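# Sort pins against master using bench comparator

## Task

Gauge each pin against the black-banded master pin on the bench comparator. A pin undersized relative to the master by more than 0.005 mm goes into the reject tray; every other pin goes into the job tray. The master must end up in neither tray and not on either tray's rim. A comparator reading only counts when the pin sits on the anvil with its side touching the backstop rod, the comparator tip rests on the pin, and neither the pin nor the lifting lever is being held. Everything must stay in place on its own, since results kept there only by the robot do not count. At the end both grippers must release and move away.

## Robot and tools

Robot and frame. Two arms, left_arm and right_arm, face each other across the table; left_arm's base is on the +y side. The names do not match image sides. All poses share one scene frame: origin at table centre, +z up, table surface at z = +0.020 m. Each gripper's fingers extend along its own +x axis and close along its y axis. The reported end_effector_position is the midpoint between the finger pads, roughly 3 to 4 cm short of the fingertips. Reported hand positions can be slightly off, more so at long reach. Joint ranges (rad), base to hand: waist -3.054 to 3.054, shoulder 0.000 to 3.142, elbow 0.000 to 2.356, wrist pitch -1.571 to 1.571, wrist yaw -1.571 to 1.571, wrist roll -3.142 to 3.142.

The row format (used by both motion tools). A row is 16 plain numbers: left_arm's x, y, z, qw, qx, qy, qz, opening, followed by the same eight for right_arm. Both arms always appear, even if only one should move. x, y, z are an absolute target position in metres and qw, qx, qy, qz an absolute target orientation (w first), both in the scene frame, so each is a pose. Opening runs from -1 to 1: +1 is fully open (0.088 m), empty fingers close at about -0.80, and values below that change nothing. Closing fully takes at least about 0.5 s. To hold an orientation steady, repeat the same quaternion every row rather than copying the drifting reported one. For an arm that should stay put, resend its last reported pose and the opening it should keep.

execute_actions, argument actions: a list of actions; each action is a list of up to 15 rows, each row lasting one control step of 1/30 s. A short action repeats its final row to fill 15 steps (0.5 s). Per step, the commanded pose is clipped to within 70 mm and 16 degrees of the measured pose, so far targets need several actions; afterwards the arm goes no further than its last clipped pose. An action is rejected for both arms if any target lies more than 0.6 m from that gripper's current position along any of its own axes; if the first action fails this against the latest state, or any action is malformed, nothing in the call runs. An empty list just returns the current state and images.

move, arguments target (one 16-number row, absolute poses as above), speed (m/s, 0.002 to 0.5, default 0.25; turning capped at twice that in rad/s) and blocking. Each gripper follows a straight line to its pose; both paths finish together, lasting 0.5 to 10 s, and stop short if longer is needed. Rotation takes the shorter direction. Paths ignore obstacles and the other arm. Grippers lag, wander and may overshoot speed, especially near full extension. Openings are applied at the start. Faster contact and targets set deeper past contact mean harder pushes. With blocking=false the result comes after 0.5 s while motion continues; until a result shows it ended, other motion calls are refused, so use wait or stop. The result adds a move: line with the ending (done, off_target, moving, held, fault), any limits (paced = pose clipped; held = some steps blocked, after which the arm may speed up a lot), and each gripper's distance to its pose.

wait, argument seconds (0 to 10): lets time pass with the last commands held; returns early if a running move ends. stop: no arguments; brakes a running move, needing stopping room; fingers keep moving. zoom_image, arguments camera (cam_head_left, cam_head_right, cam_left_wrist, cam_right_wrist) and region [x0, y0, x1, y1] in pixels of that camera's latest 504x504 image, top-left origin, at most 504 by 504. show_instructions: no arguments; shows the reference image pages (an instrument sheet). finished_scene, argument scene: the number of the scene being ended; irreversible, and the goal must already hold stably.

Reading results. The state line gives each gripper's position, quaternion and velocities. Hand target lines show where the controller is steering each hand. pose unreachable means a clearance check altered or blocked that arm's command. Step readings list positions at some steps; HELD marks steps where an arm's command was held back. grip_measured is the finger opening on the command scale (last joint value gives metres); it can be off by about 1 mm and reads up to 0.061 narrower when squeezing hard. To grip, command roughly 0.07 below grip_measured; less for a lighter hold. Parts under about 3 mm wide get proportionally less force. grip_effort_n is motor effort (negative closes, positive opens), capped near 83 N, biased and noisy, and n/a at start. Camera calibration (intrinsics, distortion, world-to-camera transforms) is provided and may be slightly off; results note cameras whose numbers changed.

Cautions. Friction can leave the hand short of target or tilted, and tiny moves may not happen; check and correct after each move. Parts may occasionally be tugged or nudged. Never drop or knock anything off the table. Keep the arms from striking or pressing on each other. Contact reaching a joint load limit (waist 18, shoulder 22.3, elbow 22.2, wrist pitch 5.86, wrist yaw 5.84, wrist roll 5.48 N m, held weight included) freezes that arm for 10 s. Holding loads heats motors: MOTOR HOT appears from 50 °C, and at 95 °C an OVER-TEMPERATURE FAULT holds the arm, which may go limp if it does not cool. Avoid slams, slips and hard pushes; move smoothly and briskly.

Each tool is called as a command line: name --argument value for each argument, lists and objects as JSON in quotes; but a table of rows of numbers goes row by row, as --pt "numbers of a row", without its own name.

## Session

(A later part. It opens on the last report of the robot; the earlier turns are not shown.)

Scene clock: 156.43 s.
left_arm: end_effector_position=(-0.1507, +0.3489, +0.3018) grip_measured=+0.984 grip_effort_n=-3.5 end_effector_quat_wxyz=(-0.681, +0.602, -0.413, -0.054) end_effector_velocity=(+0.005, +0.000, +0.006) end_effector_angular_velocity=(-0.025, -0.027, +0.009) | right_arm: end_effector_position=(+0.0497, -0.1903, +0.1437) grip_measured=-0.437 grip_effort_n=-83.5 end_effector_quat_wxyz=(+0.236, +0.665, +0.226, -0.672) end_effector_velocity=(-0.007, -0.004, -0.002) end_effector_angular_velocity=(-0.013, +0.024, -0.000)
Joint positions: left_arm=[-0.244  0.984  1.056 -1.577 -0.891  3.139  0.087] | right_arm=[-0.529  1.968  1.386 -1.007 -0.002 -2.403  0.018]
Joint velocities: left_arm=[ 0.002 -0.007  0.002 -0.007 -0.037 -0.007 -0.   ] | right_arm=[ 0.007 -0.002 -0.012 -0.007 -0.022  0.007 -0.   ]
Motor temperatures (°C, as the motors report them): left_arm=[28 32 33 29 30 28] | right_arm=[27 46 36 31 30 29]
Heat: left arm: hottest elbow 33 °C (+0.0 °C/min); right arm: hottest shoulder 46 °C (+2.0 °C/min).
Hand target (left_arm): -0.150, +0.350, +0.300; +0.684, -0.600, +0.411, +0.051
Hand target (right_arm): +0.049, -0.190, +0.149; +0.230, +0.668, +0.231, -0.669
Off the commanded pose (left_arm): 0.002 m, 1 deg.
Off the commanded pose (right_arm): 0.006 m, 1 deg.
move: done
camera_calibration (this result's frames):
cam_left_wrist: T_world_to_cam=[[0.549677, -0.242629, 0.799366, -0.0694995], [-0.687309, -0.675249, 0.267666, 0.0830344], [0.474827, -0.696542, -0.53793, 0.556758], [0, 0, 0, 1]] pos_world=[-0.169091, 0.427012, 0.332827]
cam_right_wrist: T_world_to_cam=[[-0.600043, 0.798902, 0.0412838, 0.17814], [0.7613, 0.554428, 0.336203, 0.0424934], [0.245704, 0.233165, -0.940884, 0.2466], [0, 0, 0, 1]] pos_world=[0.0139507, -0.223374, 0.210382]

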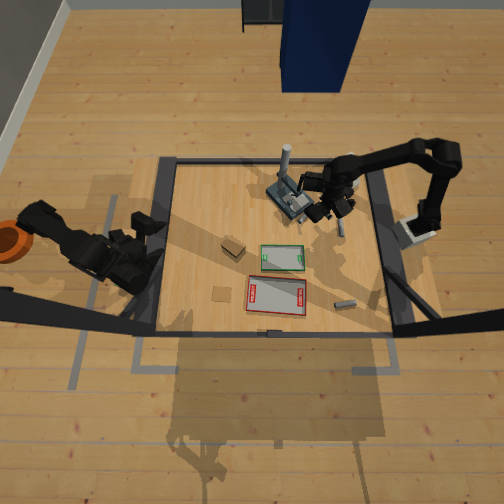

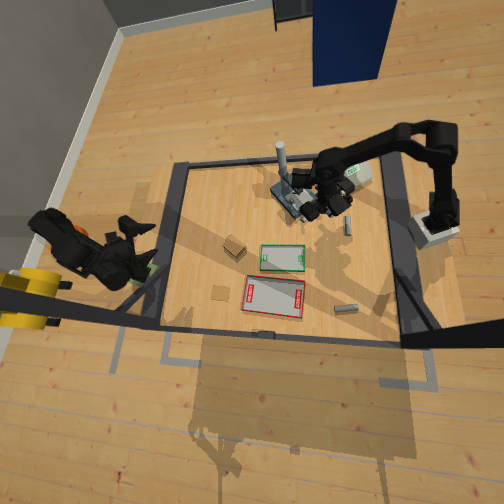

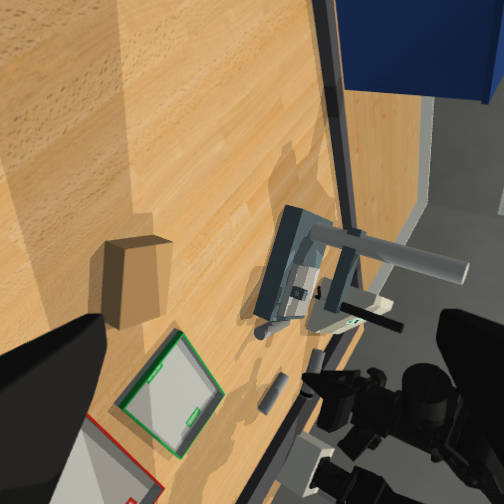

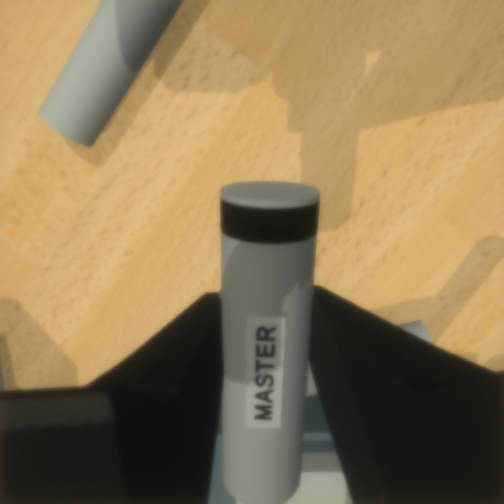

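move --target '[-0.15,0.35,0.3,0.684,-0.6,0.411,0.051,1, -0.12,-0.25,0.10,-0.2302,-0.6686,-0.2302,0.6686,-0.6]' --speed 0.1

move --target '[-0.15,0.35,0.3,0.684,-0.6,0.411,0.051,1, -0.12,-0.25,0.059,-0.2302,-0.6686,-0.2302,0.6686,-0.6]' --speed 0.03

move --target '[-0.15,0.35,0.3,0.684,-0.6,0.411,0.051,1, -0.12,-0.25,0.061,-0.2302,-0.6686,-0.2302,0.6686,0.2]' --speed 0.03

move --target '[-0.15,0.35,0.3,0.684,-0.6,0.411,0.051,1, -0.12,-0.25,0.12,-0.2302,-0.6686,-0.2302,0.6686,0.2]' --speed 0.06

move --target '[-0.15,0.35,0.3,0.684,-0.6,0.411,0.051,1, -0.004,-0.28,0.11,0,-0.7071,0,0.7071,0.2]' --speed 0.1

Scene clock: 165.23 s.
left_arm: end_effector_position=(-0.1507, +0.3489, +0.3018) grip_measured=+0.984 grip_effort_n=-3.5 end_effector_quat_wxyz=(-0.681, +0.602, -0.413, -0.054) end_effector_velocity=(-0.000, +0.002, -0.001) end_effector_angular_velocity=(-0.004, +0.012, +0.011) | right_arm: end_effector_position=(-0.1204, -0.2491, +0.0988) grip_measured=-0.437 grip_effort_n=-83.5 end_effector_quat_wxyz=(+0.232, +0.666, +0.229, -0.671) end_effector_velocity=(-0.006, -0.001, +0.000) end_effector_angular_velocity=(-0.001, +0.023, -0.000)
Joint positions: left_arm=[-0.244  0.984  1.056 -1.577 -0.891  3.139  0.087] | right_arm=[-0.002  1.885  1.071 -0.761 -0.008 -1.876  0.018]
Joint velocities: left_arm=[-0.002 -0.002 -0.002 -0.007  0.007 -0.022 -0.   ] | right_arm=[ 0.007 -0.002 -0.002  0.007 -0.022  0.007 -0.   ]
Motor temperatures (°C, as the motors report them): left_arm=[28 32 33 29 30 28] | right_arm=[27 47 36 31 30 29]
Heat: left arm: hottest elbow 33 °C (+0.0 °C/min); right arm: hottest shoulder 47 °C (+4.1 °C/min).
Hand target (left_arm): -0.150, +0.350, +0.300; +0.684, -0.600, +0.411, +0.051
Hand target (right_arm): -0.121, -0.250, +0.099; +0.231, +0.666, +0.230, -0.671
Off the commanded pose (left_arm): 0.002 m, 1 deg.
Off the commanded pose (right_arm): 0.002 m, 1 deg.
move: done
camera_calibration (this result's frames):
cam_left_wrist: T_world_to_cam=[[0.549677, -0.242629, 0.799366, -0.0694995], [-0.687309, -0.675249, 0.267666, 0.0830344], [0.474827, -0.696542, -0.53793, 0.556758], [0, 0, 0, 1]] pos_world=[-0.169091, 0.427012, 0.332827]
cam_right_wrist: T_world_to_cam=[[-0.599984, 0.798442, 0.0501017, 0.123922], [0.761578, 0.55086, 0.341396, 0.218298], [0.244986, 0.242989, -0.938583, 0.262011], [0, 0, 0, 1]] pos_world=[-0.156088, -0.282862, 0.165184]

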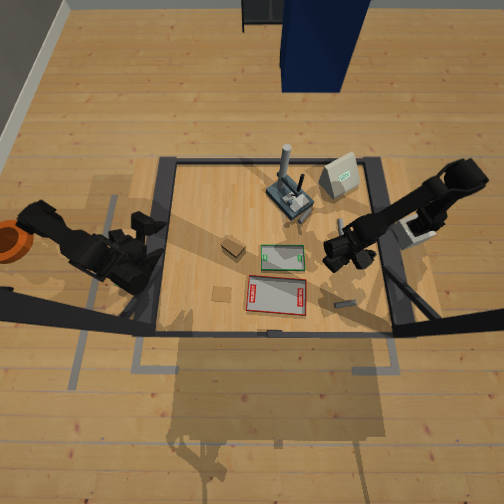

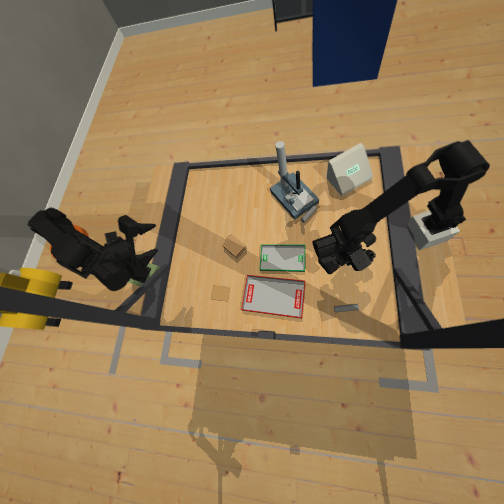

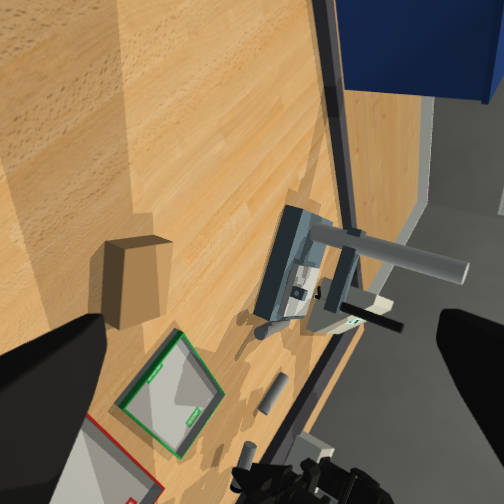

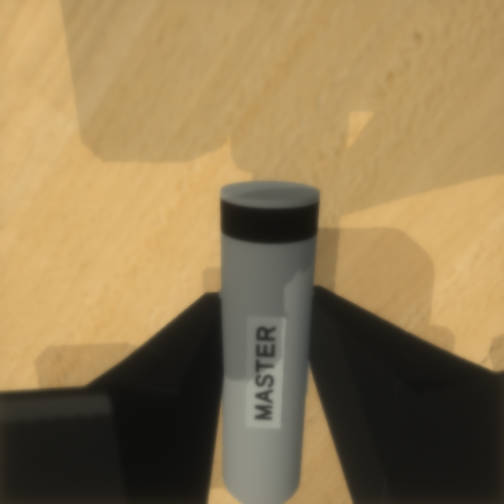

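Scene clock: 166.80 s.
left_arm: end_effector_position=(-0.1507, +0.3489, +0.3018) grip_measured=+0.984 grip_effort_n=-3.5 end_effector_quat_wxyz=(-0.681, +0.602, -0.413, -0.054) end_effector_velocity=(+0.001, +0.001, -0.001) end_effector_angular_velocity=(-0.003, -0.006, +0.012) | right_arm: end_effector_position=(-0.1213, -0.2460, +0.0658) grip_measured=-0.437 grip_effort_n=-83.5 end_effector_quat_wxyz=(+0.225, +0.667, +0.237, -0.670) end_effector_velocity=(-0.002, +0.011, +0.000) end_effector_angular_velocity=(+0.051, +0.011, +0.005)
Joint positions: left_arm=[-0.244  0.984  1.056 -1.577 -0.891  3.139  0.087] | right_arm=[-0.001  1.958  1.013 -0.609 -0.004 -1.875  0.018]
Joint velocities: left_arm=[-0.002  0.002 -0.007 -0.007 -0.007 -0.022 -0.   ] | right_arm=[-0.002 -0.002 -0.002  0.051  0.007 -0.007 -0.   ]
Motor temperatures (°C, as the motors report them): left_arm=[28 32 33 29 30 28] | right_arm=[27 47 36 31 30 29]
Heat: left arm: hottest elbow 33 °C (+0.0 °C/min); right arm: hottest shoulder 47 °C (+4.0 °C/min).
Hand target (left_arm): -0.150, +0.350, +0.300; +0.684, -0.600, +0.411, +0.051
Hand target (right_arm): -0.120, -0.250, +0.059; +0.230, +0.668, +0.230, -0.669
Off the commanded pose (left_arm): 0.002 m, 1 deg.
Off the commanded pose (right_arm): 0.008 m, 1 deg.
move: done
camera_calibration (this result's frames):
cam_left_wrist: T_world_to_cam=[[0.549677, -0.242629, 0.799366, -0.0694995], [-0.687309, -0.675249, 0.267666, 0.0830344], [0.474827, -0.696542, -0.53793, 0.556758], [0, 0, 0, 1]] pos_world=[-0.169091, 0.427012, 0.332827]
cam_right_wrist: T_world_to_cam=[[-0.599423, 0.79741, 0.0694934, 0.121108], [0.76317, 0.543178, 0.350042, 0.226314], [0.24138, 0.262858, -0.934153, 0.234673], [0, 0, 0, 1]] pos_world=[-0.156767, -0.281187, 0.131585]

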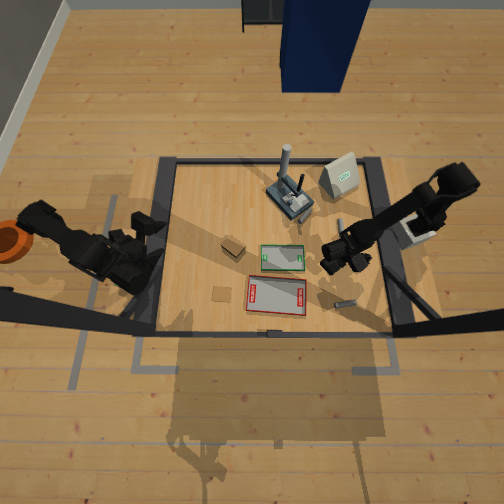

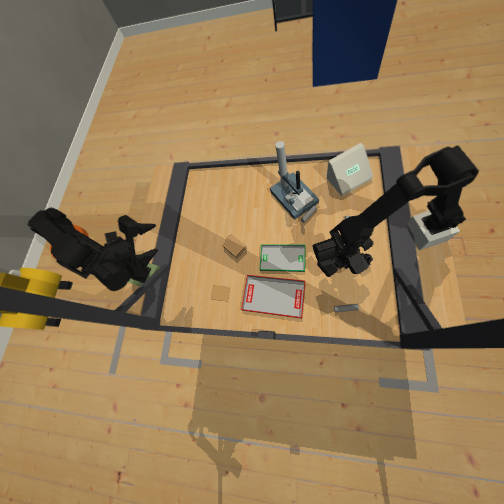

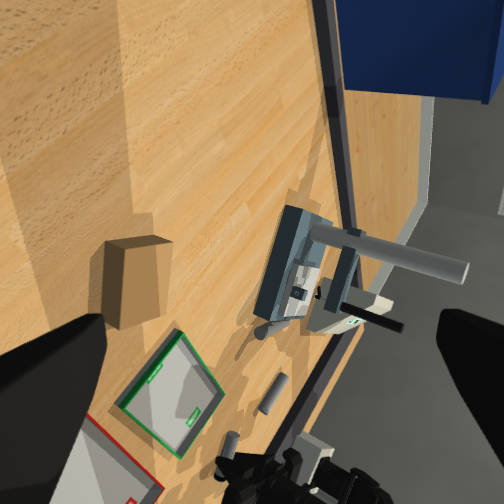

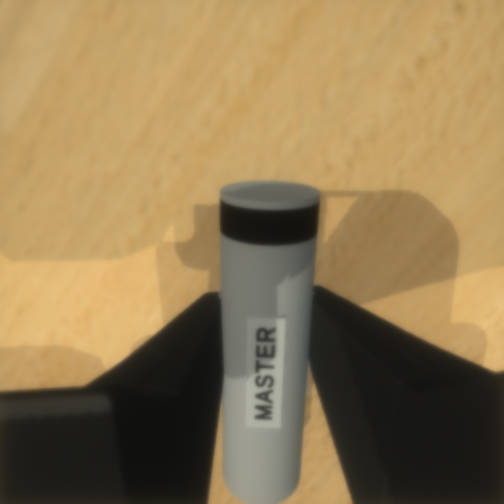

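Scene clock: 167.57 s.
left_arm: end_effector_position=(-0.1507, +0.3489, +0.3018) grip_measured=+0.984 grip_effort_n=-3.5 end_effector_quat_wxyz=(-0.681, +0.602, -0.413, -0.054) end_effector_velocity=(+0.001, +0.001, +0.000) end_effector_angular_velocity=(-0.002, -0.007, +0.003) | right_arm: end_effector_position=(-0.1201, -0.2474, +0.0654) grip_measured=+0.194 grip_effort_n=17.9 end_effector_quat_wxyz=(+0.227, +0.668, +0.234, -0.669) end_effector_velocity=(+0.001, -0.001, +0.002) end_effector_angular_velocity=(+0.000, -0.008, +0.024)
Joint positions: left_arm=[-0.244  0.984  1.056 -1.577 -0.891  3.139  0.087] | right_arm=[-0.001  1.958  1.011 -0.614 -0.001 -1.875  0.048]
Joint velocities: left_arm=[-0.002 -0.002 -0.002 -0.007 -0.007 -0.007 -0.   ] | right_arm=[ 0.002 -0.007 -0.002 -0.007  0.007 -0.022  0.001]
Motor temperatures (°C, as the motors report them): left_arm=[28 32 33 29 30 28] | right_arm=[27 46 36 31 30 29]
Heat: left arm: hottest elbow 33 °C (+0.0 °C/min); right arm: hottest shoulder 46 °C (+4.0 °C/min).
Hand target (left_arm): -0.150, +0.350, +0.300; +0.684, -0.600, +0.411, +0.051
Hand target (right_arm): -0.120, -0.250, +0.061; +0.230, +0.669, +0.230, -0.669
Off the commanded pose (left_arm): 0.002 m, 1 deg.
Off the commanded pose (right_arm): 0.005 m, 1 deg.
move: done
camera_calibration (this result's frames):
cam_left_wrist: T_world_to_cam=[[0.549677, -0.242629, 0.799366, -0.0694995], [-0.687309, -0.675249, 0.267666, 0.0830344], [0.474827, -0.696542, -0.53793, 0.556758], [0, 0, 0, 1]] pos_world=[-0.169091, 0.427012, 0.332827]
cam_right_wrist: T_world_to_cam=[[-0.599766, 0.797753, 0.0622151, 0.123469], [0.761143, 0.544795, 0.351937, 0.226375], [0.246864, 0.258434, -0.933954, 0.233957], [0, 0, 0, 1]] pos_world=[-0.156007, -0.282288, 0.131154]

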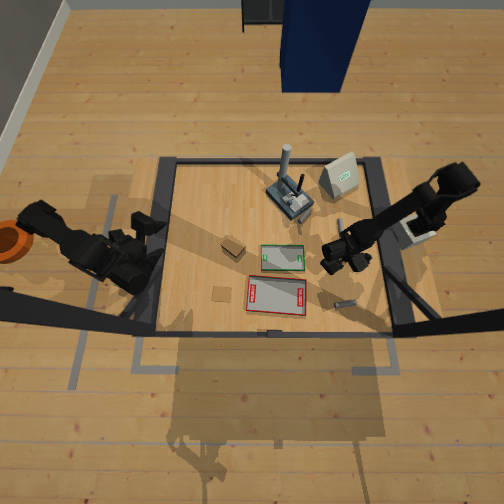

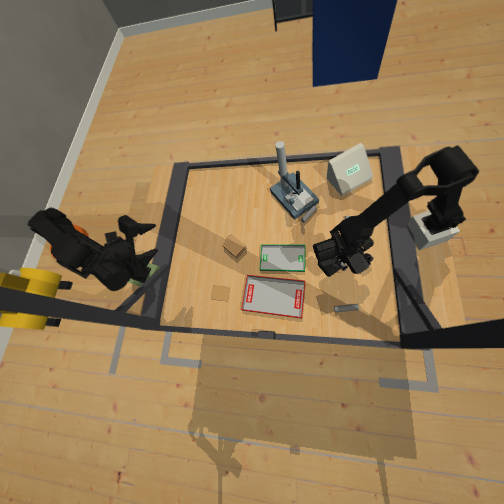

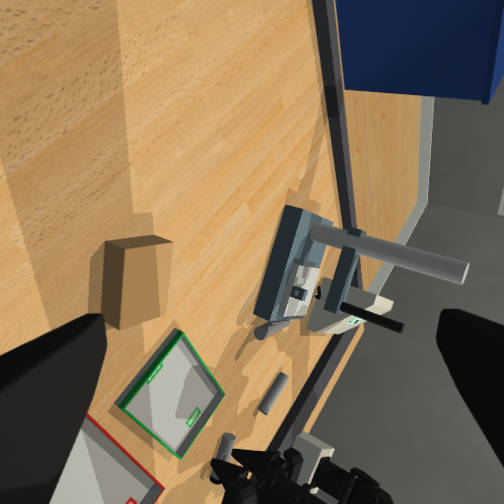

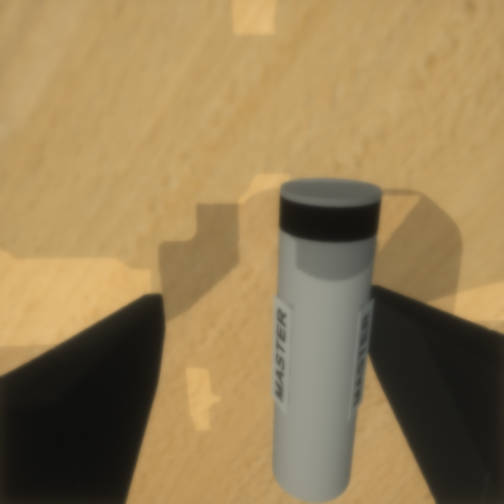

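Scene clock: 168.87 s.
left_arm: end_effector_position=(-0.1507, +0.3489, +0.3018) grip_measured=+0.984 grip_effort_n=-3.5 end_effector_quat_wxyz=(-0.681, +0.602, -0.413, -0.054) end_effector_velocity=(+0.001, +0.001, +0.000) end_effector_angular_velocity=(-0.002, -0.007, +0.003) | right_arm: end_effector_position=(-0.1179, -0.2534, +0.1148) grip_measured=+0.197 grip_effort_n=14.7 end_effector_quat_wxyz=(+0.236, +0.668, +0.225, -0.669) end_effector_velocity=(+0.002, -0.005, +0.000) end_effector_angular_velocity=(-0.018, -0.014, +0.025)
Joint positions: left_arm=[-0.244  0.984  1.056 -1.577 -0.891  3.139  0.087] | right_arm=[-0.001  1.845  1.091 -0.833 -0.001 -1.874  0.049]
Joint velocities: left_arm=[-0.002 -0.002 -0.002 -0.007 -0.007 -0.007  0.   ] | right_arm=[ 0.002 -0.002 -0.002 -0.022  0.007 -0.022  0.   ]
Motor temperatures (°C, as the motors report them): left_arm=[28 32 33 29 30 28] | right_arm=[27 46 36 31 30 29]
Heat: left arm: hottest elbow 33 °C (+0.0 °C/min); right arm: hottest shoulder 46 °C (+4.0 °C/min).
Hand target (left_arm): -0.150, +0.350, +0.300; +0.684, -0.600, +0.411, +0.051
Hand target (right_arm): -0.120, -0.251, +0.120; +0.230, +0.669, +0.230, -0.669
Off the commanded pose (left_arm): 0.002 m, 1 deg.
Off the commanded pose (right_arm): 0.007 m, 1 deg.
move: done
camera_calibration (this result's frames):
cam_left_wrist: T_world_to_cam=[[0.549677, -0.242629, 0.799366, -0.0694995], [-0.687309, -0.675249, 0.267666, 0.0830344], [0.474827, -0.696542, -0.53793, 0.556758], [0, 0, 0, 1]] pos_world=[-0.169091, 0.427012, 0.332827]
cam_right_wrist: T_world_to_cam=[[-0.599932, 0.79923, 0.0362447, 0.129809], [0.758021, 0.553341, 0.345281, 0.213089], [0.255903, 0.234619, -0.937799, 0.276526], [0, 0, 0, 1]] pos_world=[-0.154413, -0.286536, 0.181045]

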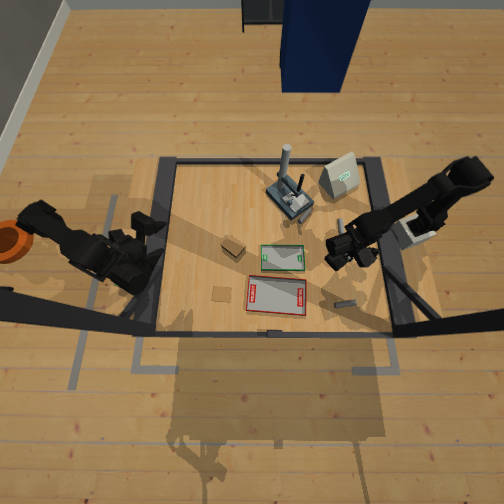

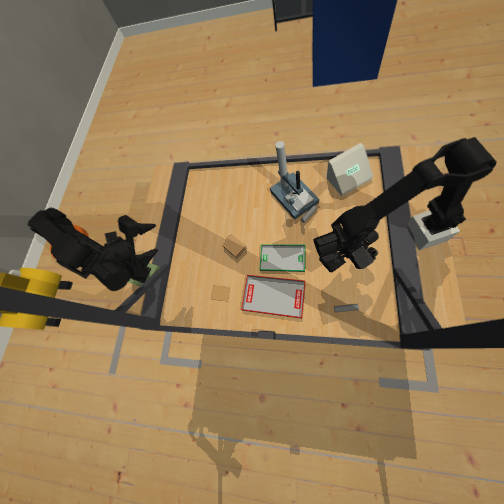

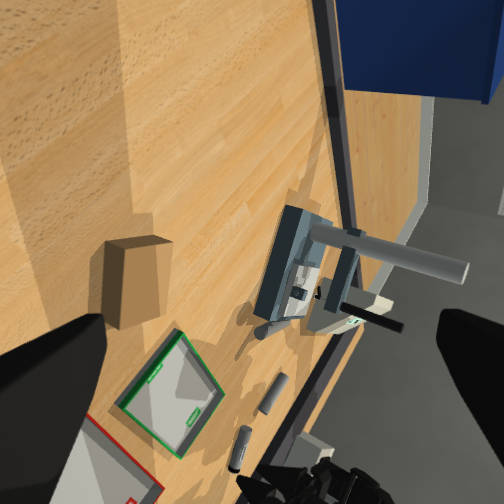

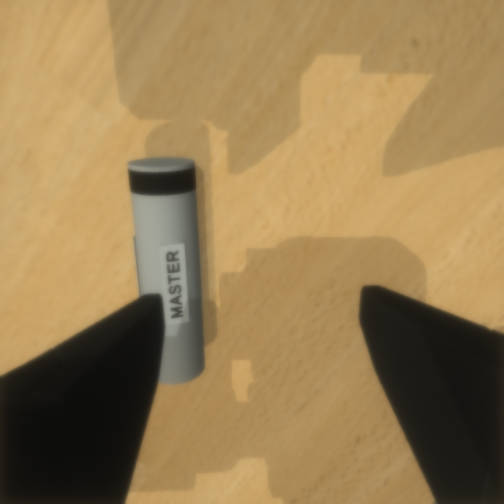

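Scene clock: 172.53 s.
left_arm: end_effector_position=(-0.1507, +0.3489, +0.3018) grip_measured=+0.984 grip_effort_n=-3.5 end_effector_quat_wxyz=(-0.681, +0.602, -0.413, -0.054) end_effector_velocity=(+0.001, +0.004, -0.001) end_effector_angular_velocity=(+0.018, -0.002, +0.002) | right_arm: end_effector_position=(-0.0042, -0.2777, +0.1087) grip_measured=+0.197 grip_effort_n=14.2 end_effector_quat_wxyz=(-0.004, -0.708, -0.002, +0.706) end_effector_velocity=(-0.001, -0.003, +0.000) end_effector_angular_velocity=(-0.007, +0.022, -0.015)
Joint positions: left_arm=[-0.244  0.984  1.056 -1.577 -0.891  3.139  0.087] | right_arm=[-0.379  1.695  0.876 -0.754  0.003 -1.597  0.049]
Joint velocities: left_arm=[-0.002 -0.002 -0.002 -0.022  0.007 -0.007 -0.   ] | right_arm=[-0.007 -0.007 -0.007 -0.007 -0.022  0.007 -0.   ]
Motor temperatures (°C, as the motors report them): left_arm=[28 32 33 29 30 28] | right_arm=[27 46 35 31 30 29]
Heat: left arm: hottest elbow 33 °C (+0.0 °C/min); right arm: hottest shoulder 46 °C (+4.1 °C/min).
Hand target (left_arm): -0.150, +0.350, +0.300; +0.684, -0.600, +0.411, +0.051
Hand target (right_arm): -0.003, -0.279, +0.110; -0.001, +0.709, +0.001, -0.705
Off the commanded pose (left_arm): 0.002 m, 1 deg.
Off the commanded pose (right_arm): 0.003 m, 1 deg.
move: done
camera_calibration (this result's frames):
cam_left_wrist: T_world_to_cam=[[0.549677, -0.242629, 0.799366, -0.0694995], [-0.687309, -0.675249, 0.267666, 0.0830344], [0.474827, -0.696542, -0.53793, 0.556758], [0, 0, 0, 1]] pos_world=[-0.169091, 0.427012, 0.332827]
cam_right_wrist: T_world_to_cam=[[0.0110929, 0.998692, 0.0499033, 0.274209], [0.935507, -0.02799, 0.352198, -0.01894], [0.353135, 0.042778, -0.934594, 0.194239], [0, 0, 0, 1]] pos_world=[-0.0539159, -0.282689, 0.174522]

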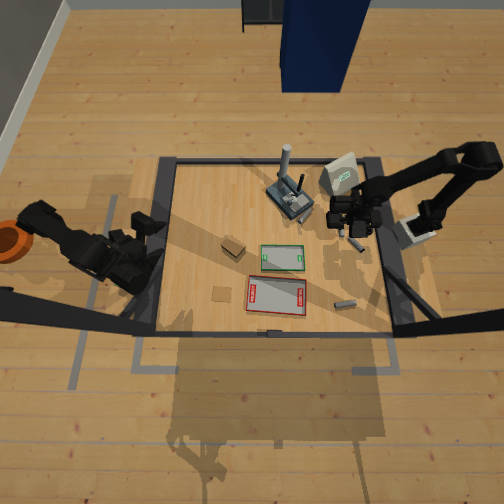

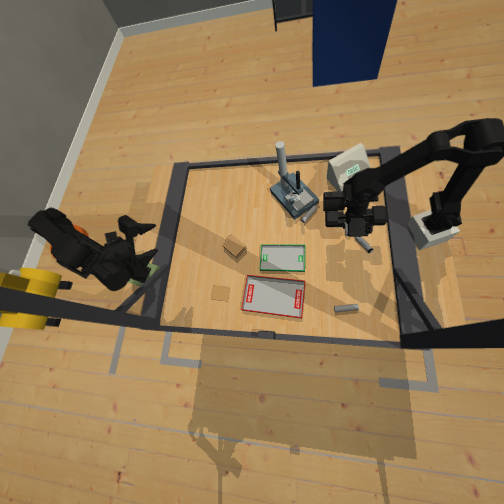

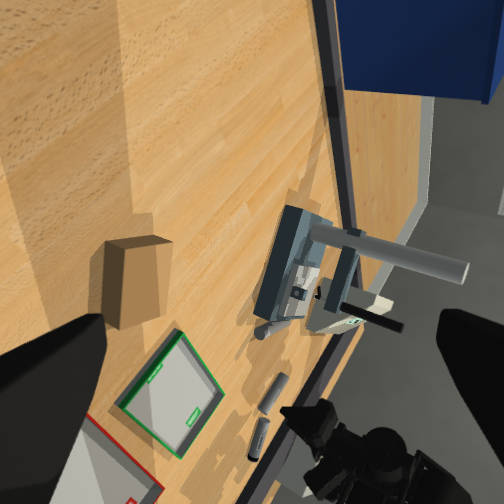

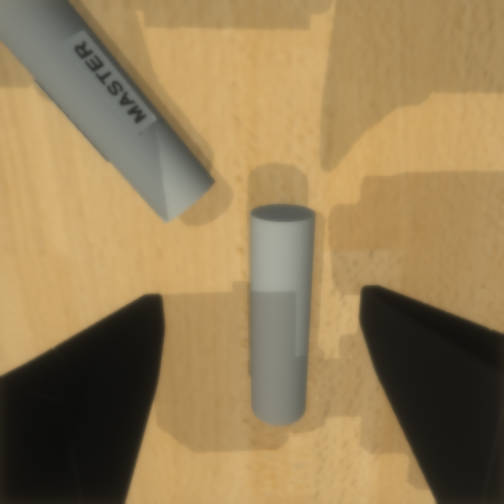

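The master is rolling; check it.

wait --seconds 0.5

Scene clock: 174.63 s.
left_arm: end_effector_position=(-0.1507, +0.3489, +0.3018) grip_measured=+0.984 grip_effort_n=-3.5 end_effector_quat_wxyz=(-0.681, +0.602, -0.413, -0.054) end_effector_velocity=(+0.003, +0.001, +0.001) end_effector_angular_velocity=(-0.015, -0.016, +0.013) | right_arm: end_effector_position=(-0.0039, -0.2778, +0.1087) grip_measured=+0.197 grip_effort_n=14.2 end_effector_quat_wxyz=(-0.003, -0.708, -0.002, +0.706) end_effector_velocity=(+0.001, -0.002, +0.000) end_effector_angular_velocity=(-0.007, +0.007, -0.000)
Joint positions: left_arm=[-0.244  0.984  1.056 -1.577 -0.891  3.139  0.087] | right_arm=[-0.38   1.694  0.876 -0.754  0.003 -1.597  0.049]
Joint velocities: left_arm=[-0.002 -0.002 -0.007 -0.007 -0.022 -0.022 -0.   ] | right_arm=[-0.007 -0.002 -0.002 -0.007 -0.007 -0.007 -0.   ]
Motor temperatures (°C, as the motors report them): left_arm=[28 32 33 29 30 28] | right_arm=[27 46 35 30 30 29]
Heat: left arm: hottest elbow 33 °C (+0.0 °C/min); right arm: hottest shoulder 46 °C (+4.1 °C/min).
Hand target (left_arm): -0.150, +0.350, +0.300; +0.684, -0.600, +0.411, +0.051
Hand target (right_arm): -0.003, -0.279, +0.110; -0.001, +0.709, +0.001, -0.705
Off the commanded pose (left_arm): 0.002 m, 1 deg.
Off the commanded pose (right_arm): 0.003 m, 0 deg.
wait: 0.50 s; at rest from the start
camera_calibration (this result's frames):
cam_left_wrist: T_world_to_cam=[[0.549677, -0.242629, 0.799366, -0.0694995], [-0.687309, -0.675249, 0.267666, 0.0830344], [0.474827, -0.696542, -0.53793, 0.556758], [0, 0, 0, 1]] pos_world=[-0.169091, 0.427012, 0.332827]
cam_right_wrist: T_world_to_cam=[[0.0129974, 0.99865, 0.0502862, 0.274182], [0.935449, -0.0299093, 0.352195, -0.0197596], [0.353224, 0.0424626, -0.934575, 0.194056], [0, 0, 0, 1]] pos_world=[-0.0536248, -0.282643, 0.174532]

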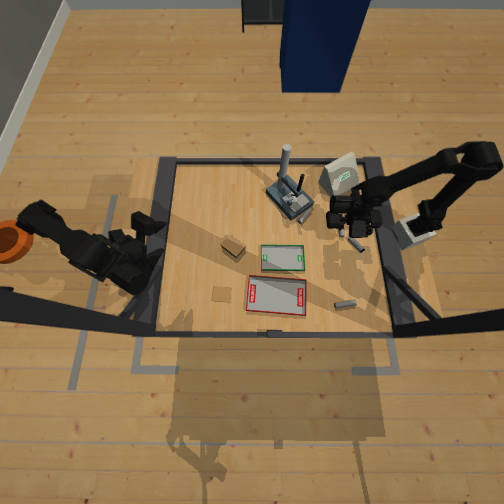

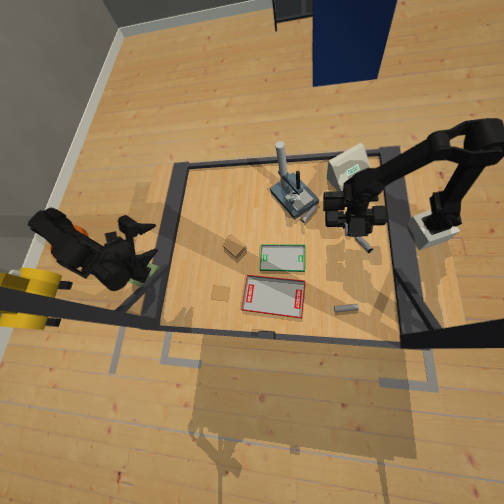

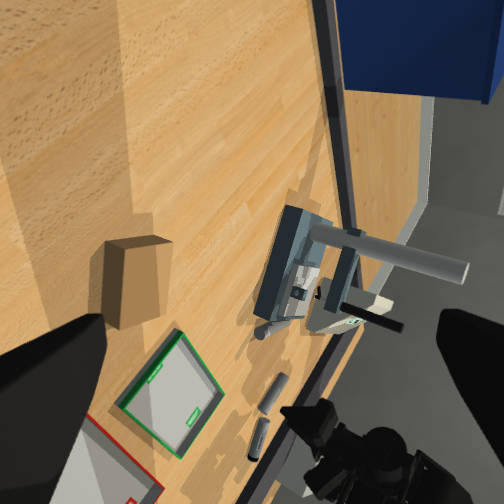

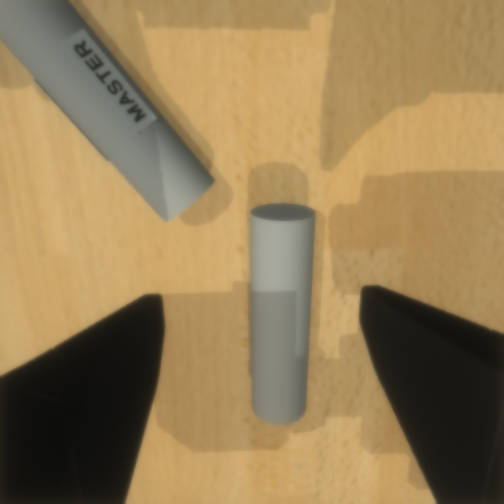

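move --target '[-0.15,0.35,0.3,0.684,-0.6,0.411,0.051,1, -0.002,-0.275,0.09,0,-0.7071,0,0.7071,-0.1]' --speed 0.04

move --target '[-0.15,0.35,0.3,0.684,-0.6,0.411,0.051,1, -0.002,-0.275,0.059,0,-0.7071,0,0.7071,-0.1]' --speed 0.03

Scene clock: 180.50 s.
left_arm: end_effector_position=(-0.1507, +0.3489, +0.3018) grip_measured=+0.984 grip_effort_n=-3.5 end_effector_quat_wxyz=(-0.681, +0.602, -0.413, -0.054) end_effector_velocity=(-0.000, +0.002, -0.001) end_effector_angular_velocity=(+0.005, +0.006, +0.002) | right_arm: end_effector_position=(-0.0023, -0.2713, +0.0946) grip_measured=-0.096 grip_effort_n=-19.8 end_effector_quat_wxyz=(+0.005, -0.708, -0.006, +0.706) end_effector_velocity=(-0.001, -0.005, -0.003) end_effector_angular_velocity=(-0.022, +0.008, -0.010)
Joint positions: left_arm=[-0.244  0.984  1.056 -1.577 -0.891  3.139  0.087] | right_arm=[-0.386  1.738  0.859 -0.676  0.003 -1.597  0.034]
Joint velocities: left_arm=[-0.002 -0.002 -0.002 -0.007  0.007 -0.007  0.   ] | right_arm=[-0.002  0.007 -0.007 -0.007 -0.007  0.007 -0.   ]
Motor temperatures (°C, as the motors report them): left_arm=[28 32 33 29 30 28] | right_arm=[27 45 35 30 30 29]
Heat: left arm: hottest elbow 33 °C (+0.0 °C/min); right arm: hottest shoulder 45 °C (+3.0 °C/min).
Hand target (left_arm): -0.150, +0.350, +0.300; +0.684, -0.600, +0.411, +0.051
Hand target (right_arm): -0.002, -0.275, +0.090; +0.000, +0.707, -0.000, -0.707
Off the commanded pose (left_arm): 0.002 m, 1 deg.
Off the commanded pose (right_arm): 0.006 m, 1 deg.
move: done
camera_calibration (this result's frames):
cam_left_wrist: T_world_to_cam=[[0.549677, -0.242629, 0.799366, -0.0694995], [-0.687309, -0.675249, 0.267666, 0.0830344], [0.474827, -0.696542, -0.53793, 0.556758], [0, 0, 0, 1]] pos_world=[-0.169091, 0.427012, 0.332827]
cam_right_wrist: T_world_to_cam=[[0.0186859, 0.997524, 0.0678029, 0.266469], [0.935109, -0.0414377, 0.351928, -0.0192614], [0.353866, 0.0568271, -0.933568, 0.183813], [0, 0, 0, 1]] pos_world=[-0.052013, -0.277052, 0.160314]

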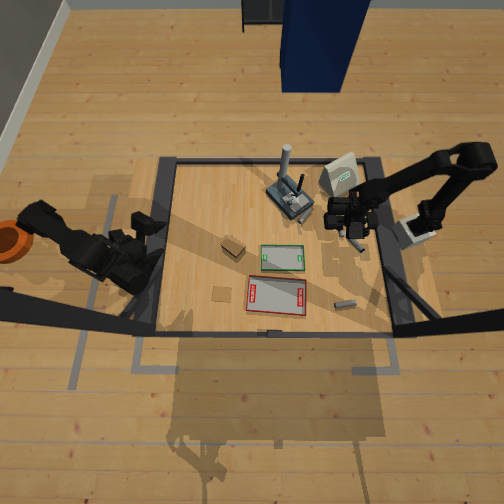

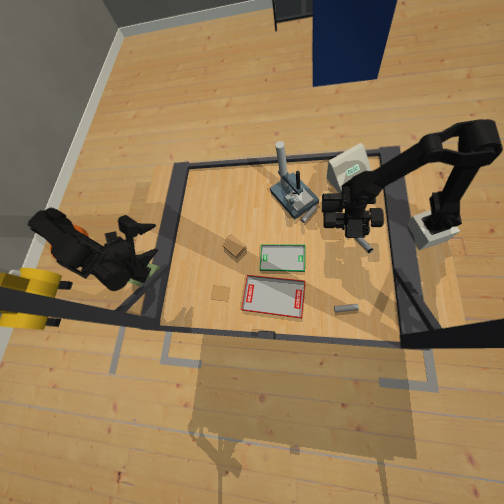

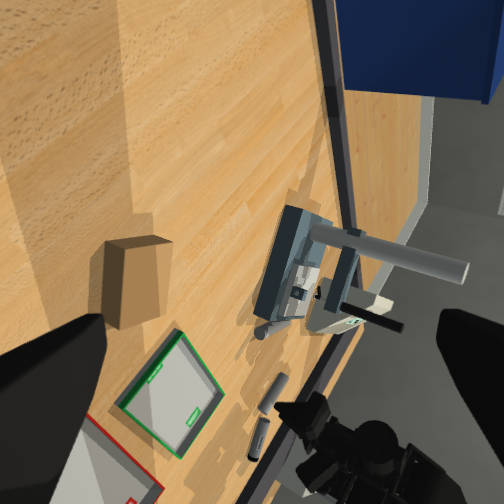

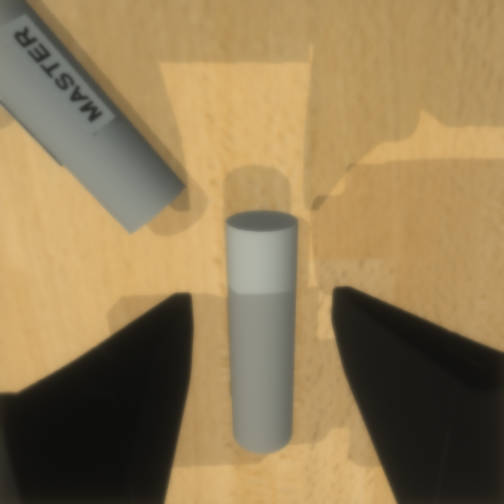

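Scene clock: 182.00 s.
left_arm: end_effector_position=(-0.1507, +0.3489, +0.3018) grip_measured=+0.984 grip_effort_n=-3.5 end_effector_quat_wxyz=(-0.681, +0.602, -0.413, -0.054) end_effector_velocity=(-0.002, -0.000, -0.002) end_effector_angular_velocity=(-0.003, +0.011, -0.003) | right_arm: end_effector_position=(-0.0022, -0.2706, +0.0637) grip_measured=-0.097 grip_effort_n=-19.3 end_effector_quat_wxyz=(+0.005, -0.708, -0.006, +0.706) end_effector_velocity=(+0.004, -0.002, +0.000) end_effector_angular_velocity=(-0.008, -0.022, -0.010)
Joint positions: left_arm=[-0.244  0.984  1.056 -1.577 -0.891  3.139  0.087] | right_arm=[-0.386  1.826  0.812 -0.54   0.003 -1.597  0.034]
Joint velocities: left_arm=[-0.007 -0.002 -0.007  0.007  0.007 -0.007 -0.   ] | right_arm=[-0.002 -0.002 -0.002 -0.007  0.022  0.007 -0.   ]
Motor temperatures (°C, as the motors report them): left_arm=[28 32 33 29 30 28] | right_arm=[27 44 35 30 30 29]
Heat: left arm: hottest elbow 33 °C (+0.0 °C/min); right arm: hottest shoulder 44 °C (+2.0 °C/min).
Hand target (left_arm): -0.150, +0.350, +0.300; +0.684, -0.600, +0.411, +0.051
Hand target (right_arm): -0.002, -0.274, +0.059; -0.000, +0.707, +0.000, -0.707
Off the commanded pose (left_arm): 0.002 m, 1 deg.
Off the commanded pose (right_arm): 0.006 m, 1 deg.
move: done
camera_calibration (this result's frames):
cam_left_wrist: T_world_to_cam=[[0.549677, -0.242629, 0.799366, -0.0694995], [-0.687309, -0.675249, 0.267666, 0.0830344], [0.474827, -0.696542, -0.53793, 0.556758], [0, 0, 0, 1]] pos_world=[-0.169091, 0.427012, 0.332827]
cam_right_wrist: T_world_to_cam=[[0.0186853, 0.997498, 0.0681835, 0.267842], [0.935106, -0.0415719, 0.351921, -0.00839979], [0.353875, 0.0571831, -0.933543, 0.154988], [0, 0, 0, 1]] pos_world=[-0.0519965, -0.276384, 0.129382]

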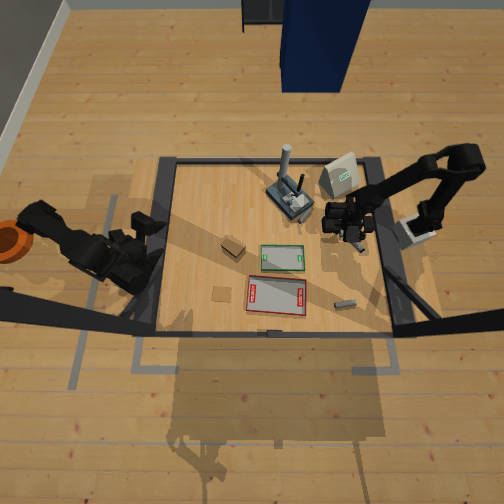

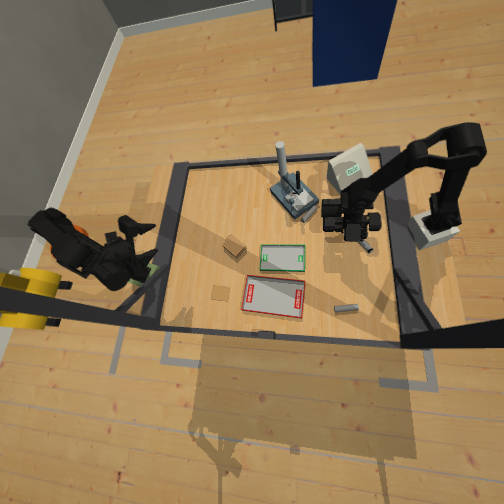

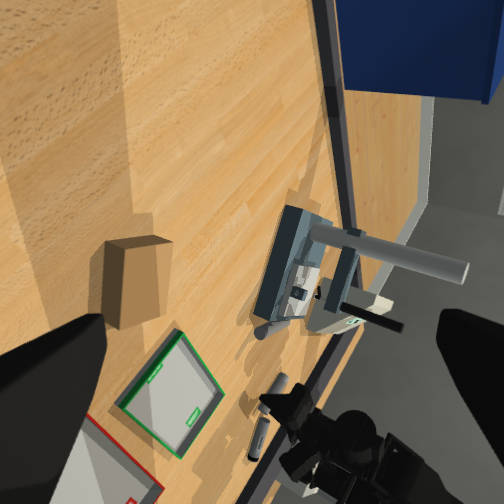

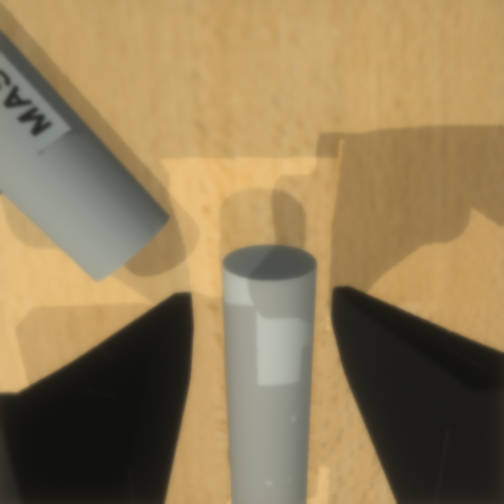

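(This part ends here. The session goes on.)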